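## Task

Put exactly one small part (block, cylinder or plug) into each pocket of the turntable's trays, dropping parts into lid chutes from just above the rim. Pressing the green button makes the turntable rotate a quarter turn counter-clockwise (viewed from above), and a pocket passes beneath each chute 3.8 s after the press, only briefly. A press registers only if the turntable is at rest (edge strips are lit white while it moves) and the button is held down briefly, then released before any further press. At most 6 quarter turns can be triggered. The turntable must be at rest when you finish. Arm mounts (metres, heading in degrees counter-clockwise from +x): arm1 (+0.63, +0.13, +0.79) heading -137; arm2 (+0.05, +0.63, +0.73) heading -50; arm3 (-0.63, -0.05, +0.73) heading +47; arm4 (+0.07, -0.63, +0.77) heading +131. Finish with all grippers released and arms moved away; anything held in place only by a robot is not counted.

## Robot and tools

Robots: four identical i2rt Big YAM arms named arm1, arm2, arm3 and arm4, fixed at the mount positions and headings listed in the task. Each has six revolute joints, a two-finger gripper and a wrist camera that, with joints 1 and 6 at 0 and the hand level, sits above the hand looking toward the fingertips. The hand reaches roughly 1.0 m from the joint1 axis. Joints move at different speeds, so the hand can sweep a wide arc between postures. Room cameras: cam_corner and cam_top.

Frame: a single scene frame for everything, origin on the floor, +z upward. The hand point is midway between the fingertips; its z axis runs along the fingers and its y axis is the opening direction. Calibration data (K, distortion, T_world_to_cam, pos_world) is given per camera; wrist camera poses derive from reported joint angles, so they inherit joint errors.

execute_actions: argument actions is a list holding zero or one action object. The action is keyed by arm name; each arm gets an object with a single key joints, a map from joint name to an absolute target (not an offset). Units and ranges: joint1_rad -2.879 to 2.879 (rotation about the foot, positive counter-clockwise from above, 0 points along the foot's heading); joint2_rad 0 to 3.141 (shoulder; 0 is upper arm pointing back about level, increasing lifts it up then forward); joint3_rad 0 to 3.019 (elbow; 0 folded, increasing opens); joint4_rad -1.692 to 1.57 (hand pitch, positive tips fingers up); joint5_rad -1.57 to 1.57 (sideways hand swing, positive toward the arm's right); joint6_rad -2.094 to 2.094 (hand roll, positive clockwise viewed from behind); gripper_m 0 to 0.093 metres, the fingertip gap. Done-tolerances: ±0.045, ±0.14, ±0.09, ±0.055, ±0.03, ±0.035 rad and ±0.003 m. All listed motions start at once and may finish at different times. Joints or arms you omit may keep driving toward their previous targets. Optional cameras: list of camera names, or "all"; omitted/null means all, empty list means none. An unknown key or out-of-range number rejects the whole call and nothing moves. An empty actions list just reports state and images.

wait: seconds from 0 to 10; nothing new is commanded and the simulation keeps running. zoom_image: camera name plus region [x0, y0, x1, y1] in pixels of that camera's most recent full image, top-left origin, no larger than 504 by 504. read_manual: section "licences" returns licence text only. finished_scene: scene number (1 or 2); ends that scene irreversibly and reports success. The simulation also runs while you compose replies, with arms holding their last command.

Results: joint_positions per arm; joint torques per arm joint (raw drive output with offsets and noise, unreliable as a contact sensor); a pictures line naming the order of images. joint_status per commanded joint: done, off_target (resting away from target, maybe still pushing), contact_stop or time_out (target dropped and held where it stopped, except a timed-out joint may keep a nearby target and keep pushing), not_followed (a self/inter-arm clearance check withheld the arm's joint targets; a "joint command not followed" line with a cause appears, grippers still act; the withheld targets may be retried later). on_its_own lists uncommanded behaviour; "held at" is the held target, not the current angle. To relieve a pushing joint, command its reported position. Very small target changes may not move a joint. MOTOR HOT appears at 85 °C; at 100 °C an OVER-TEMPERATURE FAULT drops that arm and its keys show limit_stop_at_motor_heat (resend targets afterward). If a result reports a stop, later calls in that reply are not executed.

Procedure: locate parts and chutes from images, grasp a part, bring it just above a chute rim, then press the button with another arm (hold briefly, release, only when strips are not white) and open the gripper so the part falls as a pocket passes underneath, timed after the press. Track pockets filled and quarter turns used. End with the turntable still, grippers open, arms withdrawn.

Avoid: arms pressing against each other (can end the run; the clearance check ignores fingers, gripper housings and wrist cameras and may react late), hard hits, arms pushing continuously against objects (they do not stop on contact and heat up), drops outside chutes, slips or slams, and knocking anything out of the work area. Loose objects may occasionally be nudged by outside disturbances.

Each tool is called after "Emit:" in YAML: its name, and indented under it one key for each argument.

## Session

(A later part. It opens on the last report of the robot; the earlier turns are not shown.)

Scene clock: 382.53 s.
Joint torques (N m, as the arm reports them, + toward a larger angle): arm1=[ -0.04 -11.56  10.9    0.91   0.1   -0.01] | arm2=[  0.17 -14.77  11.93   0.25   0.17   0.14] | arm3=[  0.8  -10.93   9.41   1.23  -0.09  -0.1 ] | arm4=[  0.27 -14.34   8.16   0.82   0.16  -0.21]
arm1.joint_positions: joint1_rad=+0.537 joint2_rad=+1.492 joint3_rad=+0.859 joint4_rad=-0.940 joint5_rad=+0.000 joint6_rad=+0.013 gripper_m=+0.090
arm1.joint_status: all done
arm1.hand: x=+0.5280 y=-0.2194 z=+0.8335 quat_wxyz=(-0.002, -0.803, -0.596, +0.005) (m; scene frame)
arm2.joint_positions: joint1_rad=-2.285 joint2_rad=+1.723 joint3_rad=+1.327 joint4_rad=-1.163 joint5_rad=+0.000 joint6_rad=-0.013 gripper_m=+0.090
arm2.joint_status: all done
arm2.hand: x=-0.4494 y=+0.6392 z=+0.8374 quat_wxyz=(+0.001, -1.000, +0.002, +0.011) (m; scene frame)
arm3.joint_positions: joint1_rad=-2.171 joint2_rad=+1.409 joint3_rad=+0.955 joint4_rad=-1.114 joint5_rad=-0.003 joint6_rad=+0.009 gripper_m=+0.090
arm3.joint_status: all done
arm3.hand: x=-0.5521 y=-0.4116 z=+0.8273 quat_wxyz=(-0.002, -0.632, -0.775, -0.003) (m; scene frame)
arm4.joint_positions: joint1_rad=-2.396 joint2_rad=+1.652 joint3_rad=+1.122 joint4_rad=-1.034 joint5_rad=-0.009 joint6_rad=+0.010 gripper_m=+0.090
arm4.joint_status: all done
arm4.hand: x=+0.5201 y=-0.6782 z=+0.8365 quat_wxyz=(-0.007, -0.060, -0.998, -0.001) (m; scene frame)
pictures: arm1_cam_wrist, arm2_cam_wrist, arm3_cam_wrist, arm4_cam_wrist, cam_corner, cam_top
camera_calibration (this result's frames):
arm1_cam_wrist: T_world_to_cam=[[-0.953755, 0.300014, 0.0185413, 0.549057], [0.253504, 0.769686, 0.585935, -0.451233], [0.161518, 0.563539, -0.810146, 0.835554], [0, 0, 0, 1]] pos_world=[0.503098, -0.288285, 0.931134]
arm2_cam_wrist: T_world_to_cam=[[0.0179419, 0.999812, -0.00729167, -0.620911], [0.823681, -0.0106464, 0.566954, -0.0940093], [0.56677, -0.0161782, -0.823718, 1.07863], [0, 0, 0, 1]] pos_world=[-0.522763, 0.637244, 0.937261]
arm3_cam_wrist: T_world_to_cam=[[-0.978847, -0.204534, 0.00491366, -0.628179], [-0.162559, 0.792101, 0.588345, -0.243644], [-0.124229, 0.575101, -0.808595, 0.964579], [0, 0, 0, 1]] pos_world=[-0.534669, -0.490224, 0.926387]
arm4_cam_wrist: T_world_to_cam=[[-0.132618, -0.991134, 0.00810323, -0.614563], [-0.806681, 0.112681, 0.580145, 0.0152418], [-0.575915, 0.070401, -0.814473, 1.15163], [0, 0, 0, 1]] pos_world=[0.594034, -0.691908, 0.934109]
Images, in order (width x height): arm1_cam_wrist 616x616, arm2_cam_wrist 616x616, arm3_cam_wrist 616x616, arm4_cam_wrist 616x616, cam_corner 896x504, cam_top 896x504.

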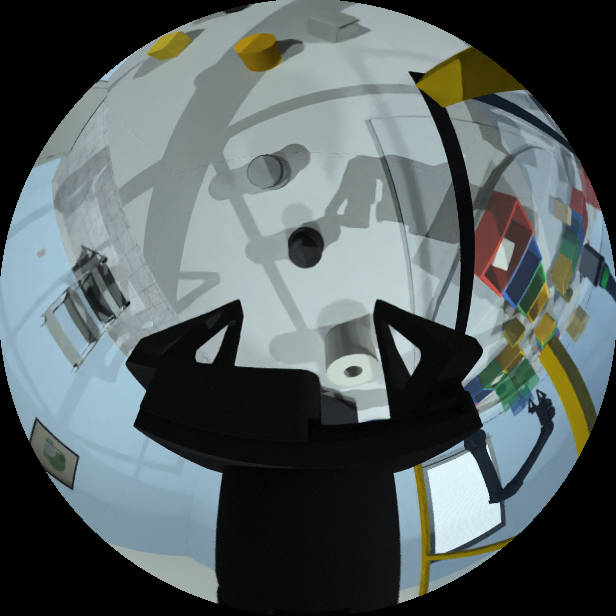

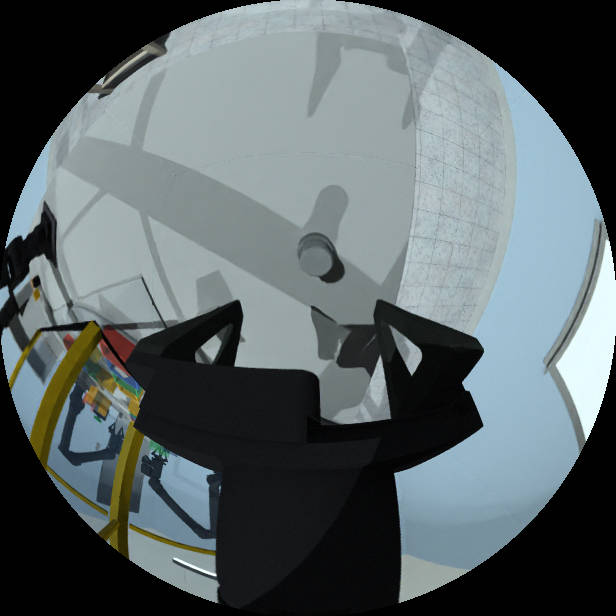

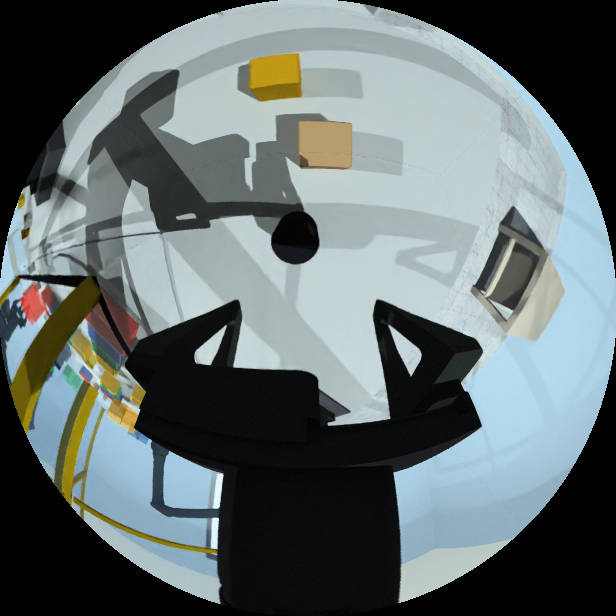

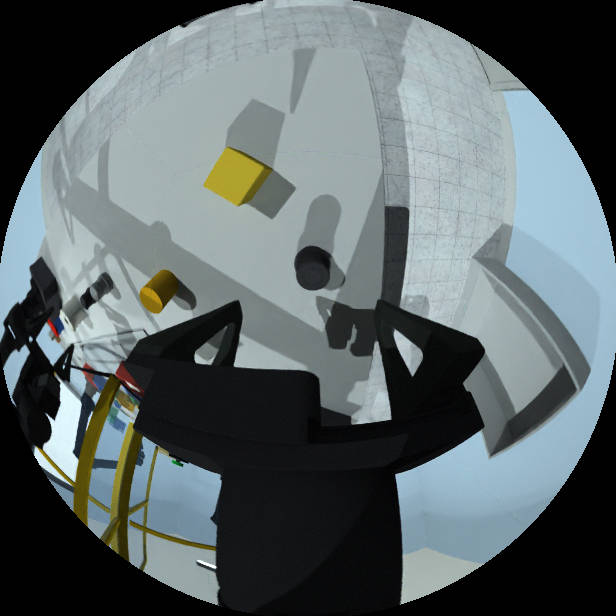

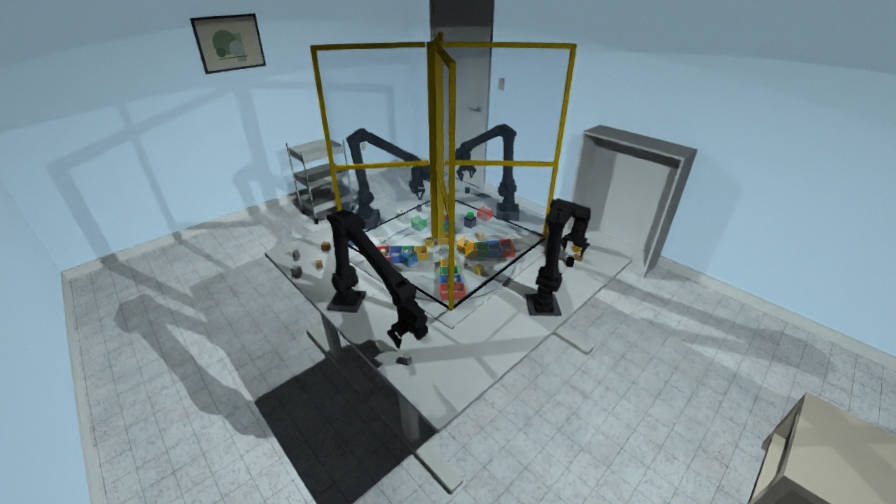

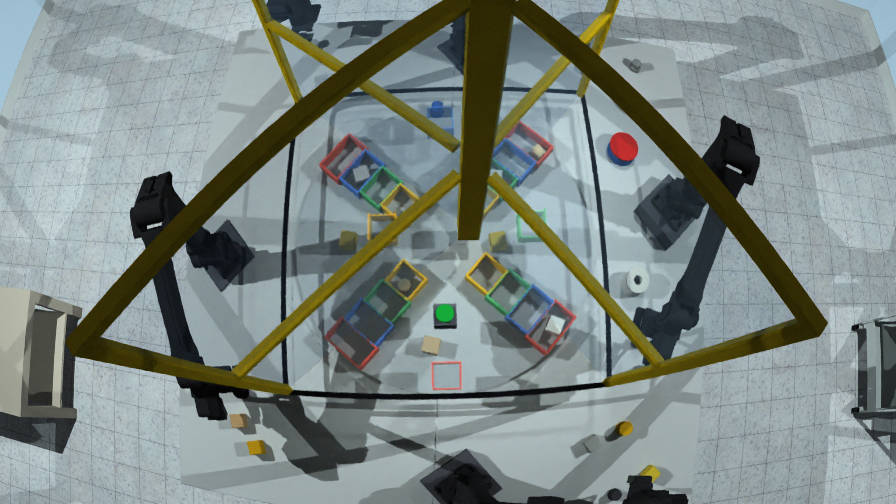

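Emit:
execute_actions:
  actions:
    - {"arm2":{"joints":{"joint1_rad":-2.305}},"arm3":{"joints":{"joint1_rad":-2.133,"joint4_rad":-1.0}},"arm4":{"joints":{"joint1_rad":-2.416}}}
  cameras: []

Emit:
execute_actions:
  actions:
    - {"arm1":{"joints":{"joint2_rad":1.692,"joint3_rad":0.812,"joint4_rad":-0.655}},"arm2":{"joints":{"joint2_rad":1.838,"joint3_rad":1.237,"joint4_rad":-0.948}},"arm3":{"joints":{"joint2_rad":1.602,"joint3_rad":0.912,"joint4_rad":-0.85}},"arm4":{"joints":{"joint2_rad":1.782,"joint3_rad":1.028,"joint4_rad":-0.785}}}
  cameras: ["arm1_cam_wrist","arm2_cam_wrist","arm3_cam_wrist","arm4_cam_wrist"]

Scene clock: 394.30 s.
Joint torques (N m, as the arm reports them, + toward a larger angle): arm1=[  0.02 -11.56  10.92   0.93   0.09   0.  ] | arm2=[  0.07 -14.83  11.88   0.38   0.17   0.15] | arm3=[  2.46 -11.33   9.55   1.46  -0.1   -0.08] | arm4=[  0.09 -14.76   8.33   0.82   0.14  -0.19]
arm1.joint_positions: joint1_rad=+0.537 joint2_rad=+1.492 joint3_rad=+0.859 joint4_rad=-0.940 joint5_rad=+0.000 joint6_rad=+0.013 gripper_m=+0.090
arm1.joint_status: not commanded
arm1.hand: x=+0.5280 y=-0.2194 z=+0.8335 quat_wxyz=(-0.002, -0.803, -0.596, +0.005) (m; scene frame)
arm2.joint_positions: joint1_rad=-2.297 joint2_rad=+1.723 joint3_rad=+1.327 joint4_rad=-1.163 joint5_rad=+0.000 joint6_rad=-0.013 gripper_m=+0.090
arm2.joint_status: all done
arm2.hand: x=-0.4493 y=+0.6455 z=+0.8374 quat_wxyz=(+0.001, -1.000, +0.009, +0.011) (m; scene frame)
arm3.joint_positions: joint1_rad=-2.141 joint2_rad=+1.409 joint3_rad=+0.955 joint4_rad=-1.016 joint5_rad=-0.003 joint6_rad=+0.009 gripper_m=+0.090
arm3.joint_status: all done
arm3.hand: x=-0.5355 y=-0.4326 z=+0.8285 quat_wxyz=(-0.041, -0.619, -0.784, +0.027) (m; scene frame)
arm4.joint_positions: joint1_rad=-2.410 joint2_rad=+1.652 joint3_rad=+1.122 joint4_rad=-1.034 joint5_rad=-0.009 joint6_rad=+0.010 gripper_m=+0.090
arm4.joint_status: all done
arm4.hand: x=+0.5193 y=-0.6844 z=+0.8365 quat_wxyz=(-0.007, -0.067, -0.998, -0.001) (m; scene frame)
pictures: none
No camera images: the call's "cameras" was empty. Leave "cameras" out to get every camera's image.

Scene clock: 395.47 s.
Joint torques (N m, as the arm reports them, + toward a larger angle): arm1=[  0.02 -14.05   6.91   0.93   0.1   -0.01] | arm2=[ -0.05 -14.44   8.33   0.53   0.16   0.13] | arm3=[  2.49 -13.1    6.47   1.13  -0.05  -0.09] | arm4=[ -0.06 -15.27   6.15   0.78   0.12  -0.21]
arm1.joint_positions: joint1_rad=+0.537 joint2_rad=+1.707 joint3_rad=+0.801 joint4_rad=-0.670 joint5_rad=+0.000 joint6_rad=+0.013 gripper_m=+0.090
arm1.joint_status: all done
arm1.hand: x=+0.5254 y=-0.2279 z=+0.7421 quat_wxyz=(-0.002, -0.803, -0.596, +0.003) (m; scene frame)
arm2.joint_positions: joint1_rad=-2.297 joint2_rad=+1.842 joint3_rad=+1.234 joint4_rad=-0.956 joint5_rad=+0.000 joint6_rad=-0.013 gripper_m=+0.090
arm2.joint_status: all done
arm2.hand: x=-0.4522 y=+0.6458 z=+0.7491 quat_wxyz=(+0.001, -1.000, +0.009, +0.008) (m; scene frame)
arm3.joint_positions: joint1_rad=-2.141 joint2_rad=+1.613 joint3_rad=+0.904 joint4_rad=-0.865 joint5_rad=-0.003 joint6_rad=+0.009 gripper_m=+0.090
arm3.joint_status: all done
arm3.hand: x=-0.5355 y=-0.4307 z=+0.7365 quat_wxyz=(+0.001, -0.620, -0.784, -0.006) (m; scene frame)
arm4.joint_positions: joint1_rad=-2.410 joint2_rad=+1.803 joint3_rad=+1.017 joint4_rad=-0.799 joint5_rad=-0.009 joint6_rad=+0.010 gripper_m=+0.090
arm4.joint_status: all done
arm4.hand: x=+0.5098 y=-0.6837 z=+0.7403 quat_wxyz=(+0.004, -0.067, -0.998, -0.002) (m; scene frame)
pictures: arm1_cam_wrist, arm2_cam_wrist, arm3_cam_wrist, arm4_cam_wrist
camera_calibration (this result's frames):
arm1_cam_wrist: T_world_to_cam=[[-0.953769, 0.299964, 0.0186148, 0.550763], [0.253011, 0.767963, 0.588404, -0.392452], [0.162205, 0.565911, -0.808353, 0.765535], [0, 0, 0, 1]] pos_world=[0.500422, -0.297046, 0.839491]
arm2_cam_wrist: T_world_to_cam=[[0.0305814, 0.999505, -0.00742442, -0.622101], [0.820245, -0.0208505, 0.571632, -0.0401082], [0.571194, -0.0235711, -0.820476, 1.01197], [0, 0, 0, 1]] pos_world=[-0.526107, 0.64481, 0.848604]
arm3_cam_wrist: T_world_to_cam=[[-0.972225, -0.233999, 0.00481813, -0.624499], [-0.185504, 0.782962, 0.593766, -0.192651], [-0.142713, 0.57638, -0.804623, 0.89194], [0, 0, 0, 1]] pos_world=[-0.515599, -0.50939, 0.835074]
arm4_cam_wrist: T_world_to_cam=[[-0.145779, -0.989281, 0.00850134, -0.612913], [-0.79266, 0.121939, 0.597345, 0.0498192], [-0.591978, 0.0803418, -0.801939, 1.07347], [0, 0, 0, 1]] pos_world=[0.585612, -0.698663, 0.836311]
Images, in order (width x height): arm1_cam_wrist 616x616, arm2_cam_wrist 616x616, arm3_cam_wrist 616x616, arm4_cam_wrist 616x616.

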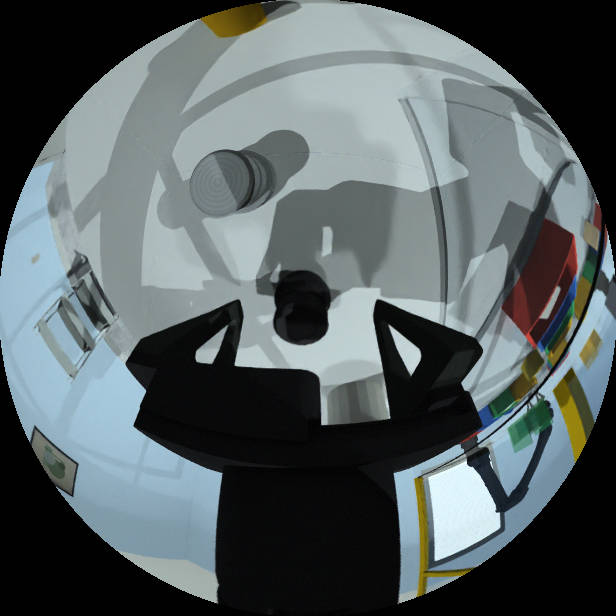

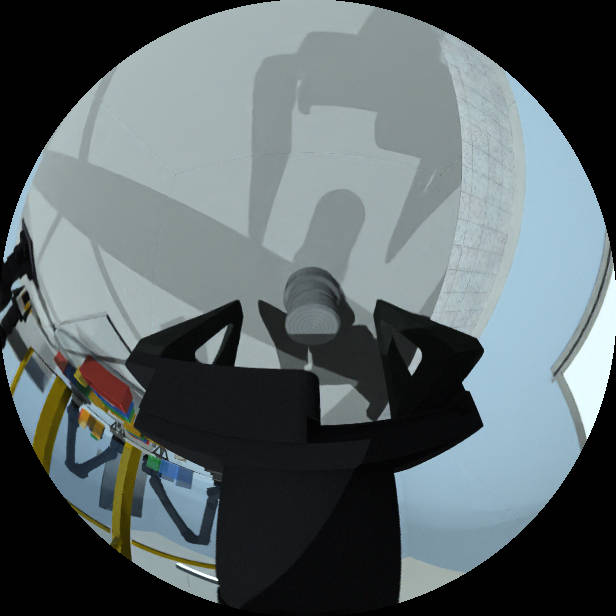

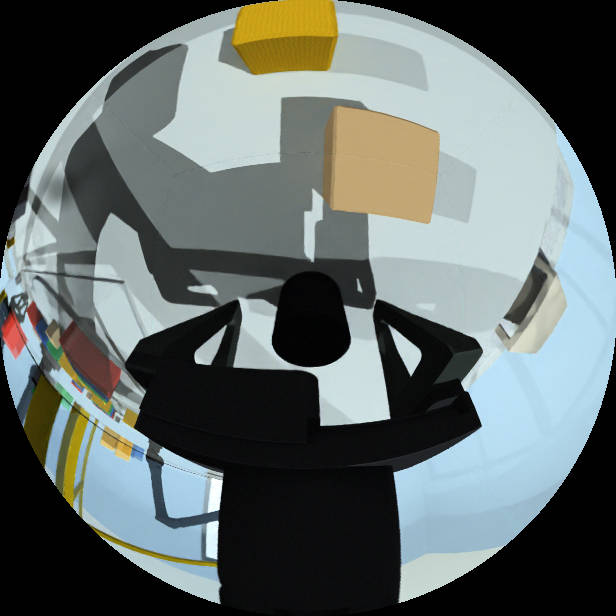

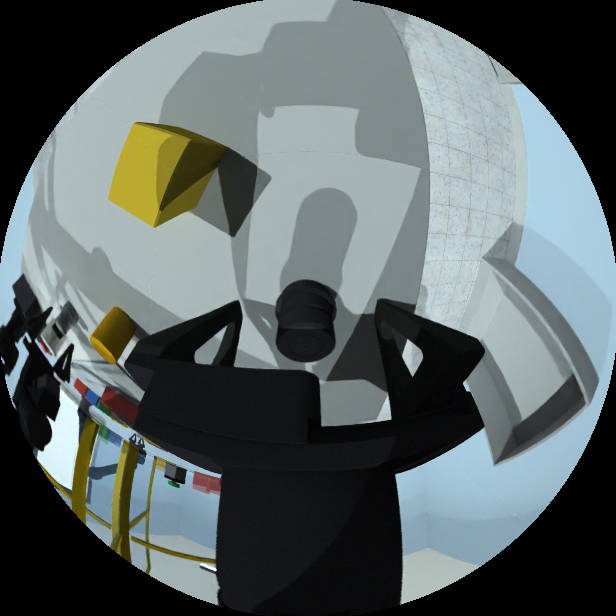

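Emit:
execute_actions:
  actions:
    - {"arm1":{"joints":{"joint2_rad":1.74,"joint4_rad":-0.61}},"arm2":{"joints":{"joint2_rad":1.875,"joint4_rad":-0.92}}}
  cameras: []

Emit:
execute_actions:
  actions:
    - {"arm1":{"joints":{"gripper_m":0.01}},"arm2":{"joints":{"gripper_m":0.01}},"arm3":{"joints":{"gripper_m":0.012}},"arm4":{"joints":{"gripper_m":0.01}}}
  cameras: []

Emit:
execute_actions:
  actions:
    - {"arm1":{"joints":{"joint2_rad":0.8,"joint3_rad":0.85,"joint4_rad":-1.55}},"arm2":{"joints":{"joint2_rad":0.8,"joint3_rad":0.88,"joint4_rad":-1.55}},"arm3":{"joints":{"joint2_rad":0.8,"joint3_rad":0.88,"joint4_rad":-1.55}},"arm4":{"joints":{"joint2_rad":0.8,"joint3_rad":0.85,"joint4_rad":-1.55}}}
  cameras: []

Emit:
execute_actions:
  actions:
    - {"arm1":{"joints":{"joint1_rad":-0.518,"joint6_rad":0.23}},"arm2":{"joints":{"joint1_rad":-0.911,"joint6_rad":-0.235}},"arm3":{"joints":{"joint1_rad":-0.686,"joint6_rad":0.115}},"arm4":{"joints":{"joint1_rad":-0.585,"joint6_rad":0.15}}}
  cameras: []

Emit:
execute_actions:
  actions:
    - {"arm1":{"joints":{"joint2_rad":1.53,"joint3_rad":1.23,"joint4_rad":-1.275}},"arm2":{"joints":{"joint2_rad":1.228,"joint3_rad":1.07,"joint4_rad":-1.345}},"arm3":{"joints":{"joint2_rad":1.483,"joint3_rad":1.32,"joint4_rad":-1.115}},"arm4":{"joints":{"joint2_rad":1.5,"joint3_rad":1.39,"joint4_rad":-1.375}}}
  cameras: ["arm1_cam_wrist","arm2_cam_wrist","arm3_cam_wrist","arm4_cam_wrist"]

Scene clock: 411.17 s.
Joint torques (N m, as the arm reports them, + toward a larger angle): arm1=[  0.02 -12.5    6.82   0.98   0.09  -0.01] | arm2=[ -0.22 -12.64   8.45   0.65   0.16   0.13] | arm3=[  2.12 -13.5    6.44   1.09  -0.07  -0.09] | arm4=[ -0.3  -15.82   6.18   0.64   0.19  -0.2 ]
arm1.joint_positions: joint1_rad=+0.537 joint2_rad=+1.729 joint3_rad=+0.801 joint4_rad=-0.626 joint5_rad=+0.000 joint6_rad=+0.013 gripper_m=+0.090
arm1.joint_status: all done
arm1.hand: x=+0.5235 y=-0.2346 z=+0.7343 quat_wxyz=(-0.008, -0.803, -0.596, +0.012) (m; scene frame)
arm2.joint_positions: joint1_rad=-2.297 joint2_rad=+1.843 joint3_rad=+1.234 joint4_rad=-0.930 joint5_rad=+0.000 joint6_rad=-0.013 gripper_m=+0.090
arm2.joint_status: all done
arm2.hand: x=-0.4586 y=+0.6460 z=+0.7489 quat_wxyz=(+0.001, -1.000, +0.009, +0.021) (m; scene frame)
arm3.joint_positions: joint1_rad=-2.141 joint2_rad=+1.613 joint3_rad=+0.904 joint4_rad=-0.865 joint5_rad=-0.003 joint6_rad=+0.009 gripper_m=+0.090
arm3.joint_status: not commanded
arm3.hand: x=-0.5355 y=-0.4307 z=+0.7365 quat_wxyz=(+0.001, -0.620, -0.784, -0.006) (m; scene frame)
arm4.joint_positions: joint1_rad=-2.410 joint2_rad=+1.803 joint3_rad=+1.017 joint4_rad=-0.799 joint5_rad=-0.009 joint6_rad=+0.010 gripper_m=+0.090
arm4.joint_status: not commanded
arm4.hand: x=+0.5098 y=-0.6837 z=+0.7403 quat_wxyz=(+0.004, -0.067, -0.998, -0.002) (m; scene frame)
pictures: none
No camera images: the call's "cameras" was empty. Leave "cameras" out to get every camera's image.

Scene clock: 411.83 s.
Joint torques (N m, as the arm reports them, + toward a larger angle): arm1=[  0.51 -12.1    6.84   0.79   0.14  -0.01] | arm2=[ -0.05 -12.74   8.42   0.63   0.15   0.13] | arm3=[  2.76 -13.48   6.67   1.18  -0.04  -0.07] | arm4=[  0.55 -15.15   6.23   0.8    0.14  -0.19]
arm1.joint_positions: joint1_rad=+0.537 joint2_rad=+1.728 joint3_rad=+0.802 joint4_rad=-0.621 joint5_rad=-0.001 joint6_rad=+0.012 gripper_m=+0.028
arm1.joint_status: gripper_m off_target (ended at +0.028, target +0.010)
arm1.hand: x=+0.5232 y=-0.2361 z=+0.7350 quat_wxyz=(-0.010, -0.803, -0.596, +0.015) (m; scene frame)
arm2.joint_positions: joint1_rad=-2.297 joint2_rad=+1.843 joint3_rad=+1.234 joint4_rad=-0.930 joint5_rad=+0.000 joint6_rad=-0.013 gripper_m=+0.030
arm2.joint_status: gripper_m off_target (ended at +0.030, target +0.010)
arm2.hand: x=-0.4587 y=+0.6460 z=+0.7489 quat_wxyz=(+0.001, -1.000, +0.009, +0.021) (m; scene frame)
arm3.joint_positions: joint1_rad=-2.141 joint2_rad=+1.613 joint3_rad=+0.904 joint4_rad=-0.864 joint5_rad=-0.003 joint6_rad=+0.008 gripper_m=+0.036
arm3.joint_status: gripper_m off_target (ended at +0.036, target +0.012)
arm3.hand: x=-0.5354 y=-0.4307 z=+0.7365 quat_wxyz=(+0.001, -0.620, -0.785, -0.006) (m; scene frame)
arm4.joint_positions: joint1_rad=-2.410 joint2_rad=+1.803 joint3_rad=+1.017 joint4_rad=-0.799 joint5_rad=-0.008 joint6_rad=+0.009 gripper_m=+0.032
arm4.joint_status: gripper_m off_target (ended at +0.032, target +0.010)
arm4.hand: x=+0.5098 y=-0.6838 z=+0.7403 quat_wxyz=(+0.004, -0.067, -0.998, -0.002) (m; scene frame)
pictures: none
No camera images: the call's "cameras" was empty. Leave "cameras" out to get every camera's image.

Scene clock: 413.33 s.
Joint torques (N m, as the arm reports them, + toward a larger angle): arm1=[ 0.05 -1.21 12.44 -0.22  0.13 -0.01] | arm2=[-0.13 -3.16  9.63  0.15  0.17  0.13] | arm3=[ 1.96 -1.99  8.5   0.16 -0.06 -0.09] | arm4=[ 0.12 -2.78  8.33 -0.38  0.14 -0.2 ]
arm1.joint_positions: joint1_rad=+0.537 joint2_rad=+0.798 joint3_rad=+0.813 joint4_rad=-1.537 joint5_rad=-0.001 joint6_rad=+0.012 gripper_m=+0.028
arm1.joint_status: all done
arm1.hand: x=+0.5753 y=-0.0568 z=+0.9990 quat_wxyz=(-0.018, -0.802, -0.596, +0.025) (m; scene frame)
arm2.joint_positions: joint1_rad=-2.297 joint2_rad=+0.808 joint3_rad=+0.880 joint4_rad=-1.544 joint5_rad=+0.000 joint6_rad=-0.013 gripper_m=+0.030
arm2.joint_status: all done
arm2.hand: x=-0.1608 y=+0.6363 z=+0.9673 quat_wxyz=(+0.002, -0.998, +0.009, +0.055) (m; scene frame)
arm3.joint_positions: joint1_rad=-2.141 joint2_rad=+0.796 joint3_rad=+0.874 joint4_rad=-1.538 joint5_rad=-0.003 joint6_rad=+0.008 gripper_m=+0.036
arm3.joint_status: all done
arm3.hand: x=-0.5796 y=-0.2560 z=+0.9603 quat_wxyz=(-0.044, -0.619, -0.783, +0.029) (m; scene frame)
arm4.joint_positions: joint1_rad=-2.410 joint2_rad=+0.799 joint3_rad=+0.842 joint4_rad=-1.539 joint5_rad=-0.008 joint6_rad=+0.009 gripper_m=+0.032
arm4.joint_status: all done
arm4.hand: x=+0.2750 y=-0.6532 z=+0.9919 quat_wxyz=(-0.040, -0.066, -0.997, +0.001) (m; scene frame)
pictures: none
No camera images: the call's "cameras" was empty. Leave "cameras" out to get every camera's image.

Scene clock: 415.23 s.
Joint torques (N m, as the arm reports them, + toward a larger angle): arm1=[-1.57 -1.25 12.35 -0.23  0.13  0.23] | arm2=[ 0.81 -3.3   9.73  0.14  0.15 -0.2 ] | arm3=[ 1.94 -1.7   8.54  0.22  0.01  0.09] | arm4=[ 1.14 -2.12  8.39 -0.26  0.13  0.03]
arm1.joint_positions: joint1_rad=-0.508 joint2_rad=+0.798 joint3_rad=+0.813 joint4_rad=-1.537 joint5_rad=-0.001 joint6_rad=+0.217 gripper_m=+0.028
arm1.joint_status: all done
arm1.hand: x=+0.4369 y=+0.0870 z=+0.9980 quat_wxyz=(-0.012, -0.999, -0.014, +0.026) (m; scene frame)
arm2.joint_positions: joint1_rad=-0.915 joint2_rad=+0.808 joint3_rad=+0.880 joint4_rad=-1.544 joint5_rad=+0.000 joint6_rad=-0.222 gripper_m=+0.030
arm2.joint_status: all done
arm2.hand: x=+0.0065 y=+0.4201 z=+0.9650 quat_wxyz=(-0.022, -0.705, -0.707, +0.044) (m; scene frame)
arm3.joint_positions: joint1_rad=-0.695 joint2_rad=+0.797 joint3_rad=+0.874 joint4_rad=-1.538 joint5_rad=-0.004 joint6_rad=+0.106 gripper_m=+0.036
arm3.joint_status: all done
arm3.hand: x=-0.4189 y=-0.0233 z=+0.9621 quat_wxyz=(-0.056, +0.006, -0.998, -0.011) (m; scene frame)
arm4.joint_positions: joint1_rad=-0.588 joint2_rad=+0.799 joint3_rad=+0.842 joint4_rad=-1.539 joint5_rad=-0.008 joint6_rad=+0.140 gripper_m=+0.032
arm4.joint_status: all done
arm4.hand: x=+0.0431 y=-0.4242 z=+0.9892 quat_wxyz=(-0.019, +0.703, -0.711, -0.028) (m; scene frame)
pictures: none
No camera images: the call's "cameras" was empty. Leave "cameras" out to get every camera's image.

Scene clock: 416.80 s.
Joint torques (N m, as the arm reports them, + toward a larger angle): arm1=[ -1.38 -15.53  11.04   0.46   0.13   0.23] | arm2=[ 0.9  -8.6  12.87  0.38  0.16 -0.19] | arm3=[  2.36 -14.09  11.26   1.6    0.01   0.11] | arm4=[  1.56 -14.23  12.17   0.42   0.14  -0.01]
arm1.joint_positions: joint1_rad=-0.508 joint2_rad=+1.548 joint3_rad=+1.200 joint4_rad=-1.283 joint5_rad=-0.001 joint6_rad=+0.217 gripper_m=+0.028
arm1.joint_status: all done
arm1.hand: x=+0.2177 y=+0.0314 z=+0.9256 quat_wxyz=(+0.001, -1.000, -0.014, -0.027) (m; scene frame)
arm2.joint_positions: joint1_rad=-0.915 joint2_rad=+1.237 joint3_rad=+1.032 joint4_rad=-1.349 joint5_rad=+0.000 joint6_rad=-0.222 gripper_m=+0.030
arm2.joint_status: all done
arm2.hand: x=-0.0212 y=+0.2979 z=+0.9177 quat_wxyz=(+0.000, -0.706, -0.708, +0.010) (m; scene frame)
arm3.joint_positions: joint1_rad=-0.695 joint2_rad=+1.496 joint3_rad=+1.276 joint4_rad=-1.130 joint5_rad=-0.004 joint6_rad=+0.106 gripper_m=+0.036
arm3.joint_status: all done
arm3.hand: x=-0.1461 y=+0.0092 z=+0.9190 quat_wxyz=(-0.111, +0.006, -0.994, -0.017) (m; scene frame)
arm4.joint_positions: joint1_rad=-0.588 joint2_rad=+1.522 joint3_rad=+1.325 joint4_rad=-1.382 joint5_rad=-0.008 joint6_rad=+0.140 gripper_m=+0.032
arm4.joint_status: all done
arm4.hand: x=+0.0131 y=-0.1887 z=+0.9590 quat_wxyz=(+0.006, +0.703, -0.712, +0.005) (m; scene frame)
pictures: arm1_cam_wrist, arm2_cam_wrist, arm3_cam_wrist, arm4_cam_wrist
camera_calibration (this result's frames):
arm1_cam_wrist: T_world_to_cam=[[-0.0181137, 0.999665, 0.0184671, -0.0494553], [0.771515, 0.00222683, 0.636208, -0.754791], [0.635954, 0.0257718, -0.771297, 0.696526], [0, 0, 0, 1]] pos_world=[0.138478, 0.0331689, 1.01835]
arm2_cam_wrist: T_world_to_cam=[[-0.999935, 0.0106499, 0.00415882, -0.0242237], [0.0111084, 0.818917, 0.573804, -0.766569], [0.00270521, 0.573813, -0.818982, 0.704534], [0, 0, 0, 1]] pos_world=[-0.0176126, 0.223744, 1.01696]
arm3_cam_wrist: T_world_to_cam=[[0.015756, -0.999678, -0.01991, 0.0302841], [-0.919082, -0.0223215, 0.393434, -0.48884], [-0.393751, 0.0121, -0.919137, 0.914546], [0, 0, 0, 1]] pos_world=[-0.0896576, 0.00829667, 1.03352]
arm4_cam_wrist: T_world_to_cam=[[0.999628, -0.0251765, 0.0104738, -0.0324811], [-0.0264061, -0.797944, 0.602153, -0.723101], [-0.00680259, -0.602206, -0.798312, 0.775154], [0, 0, 0, 1]] pos_world=[0.0186477, -0.111009, 1.05457]
Images, in order (width x height): arm1_cam_wrist 616x616, arm2_cam_wrist 616x616, arm3_cam_wrist 616x616, arm4_cam_wrist 616x616.

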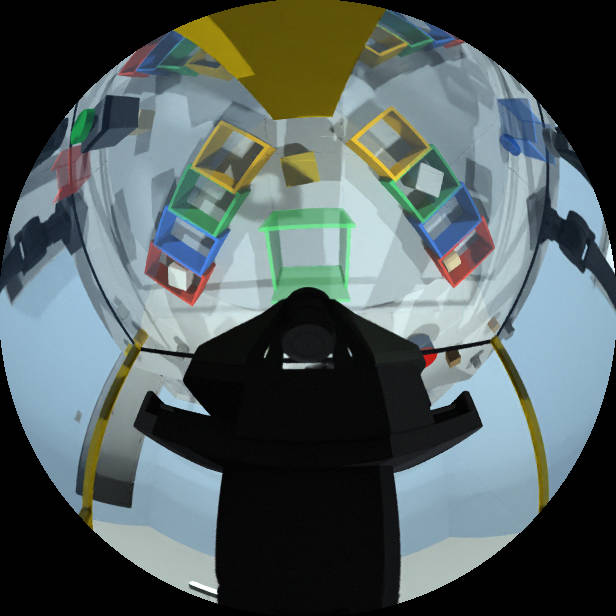

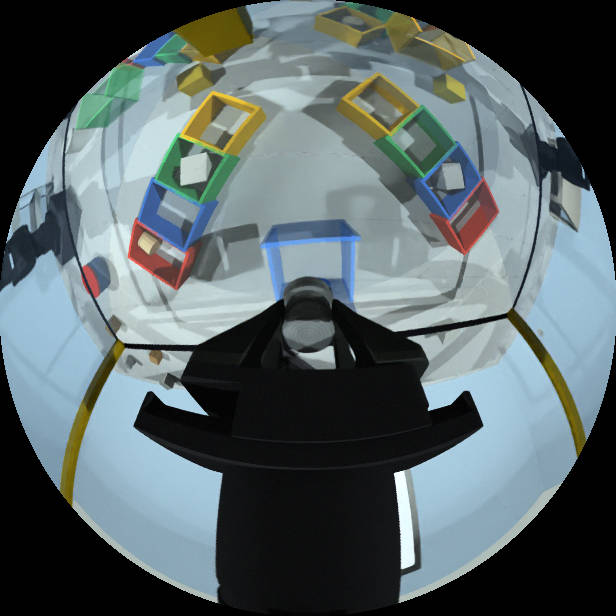

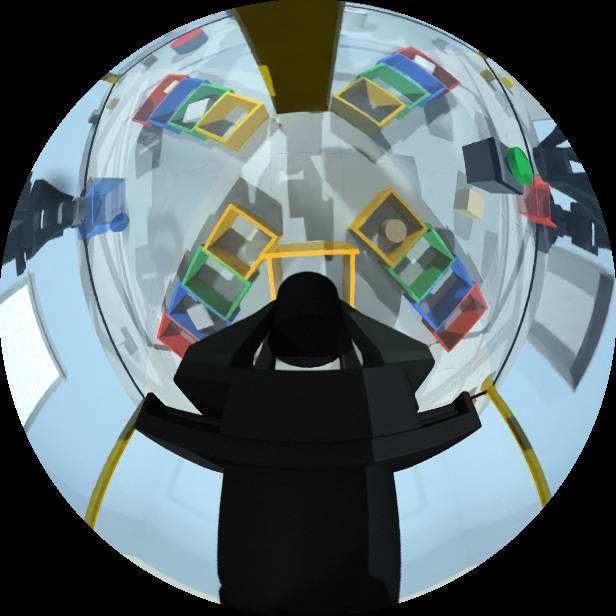

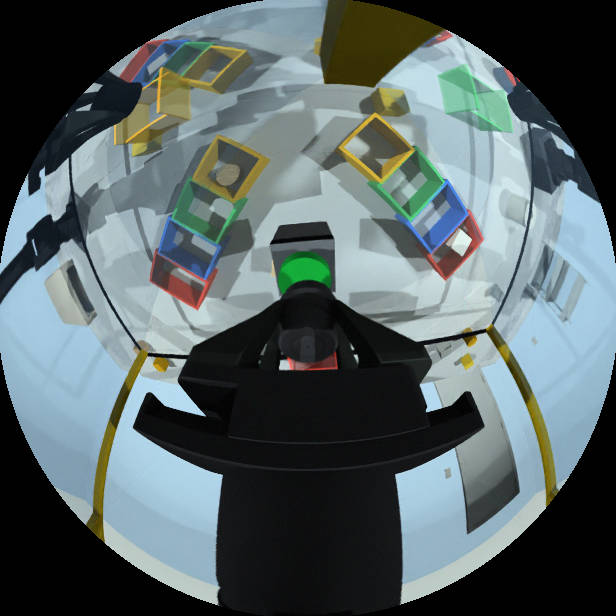

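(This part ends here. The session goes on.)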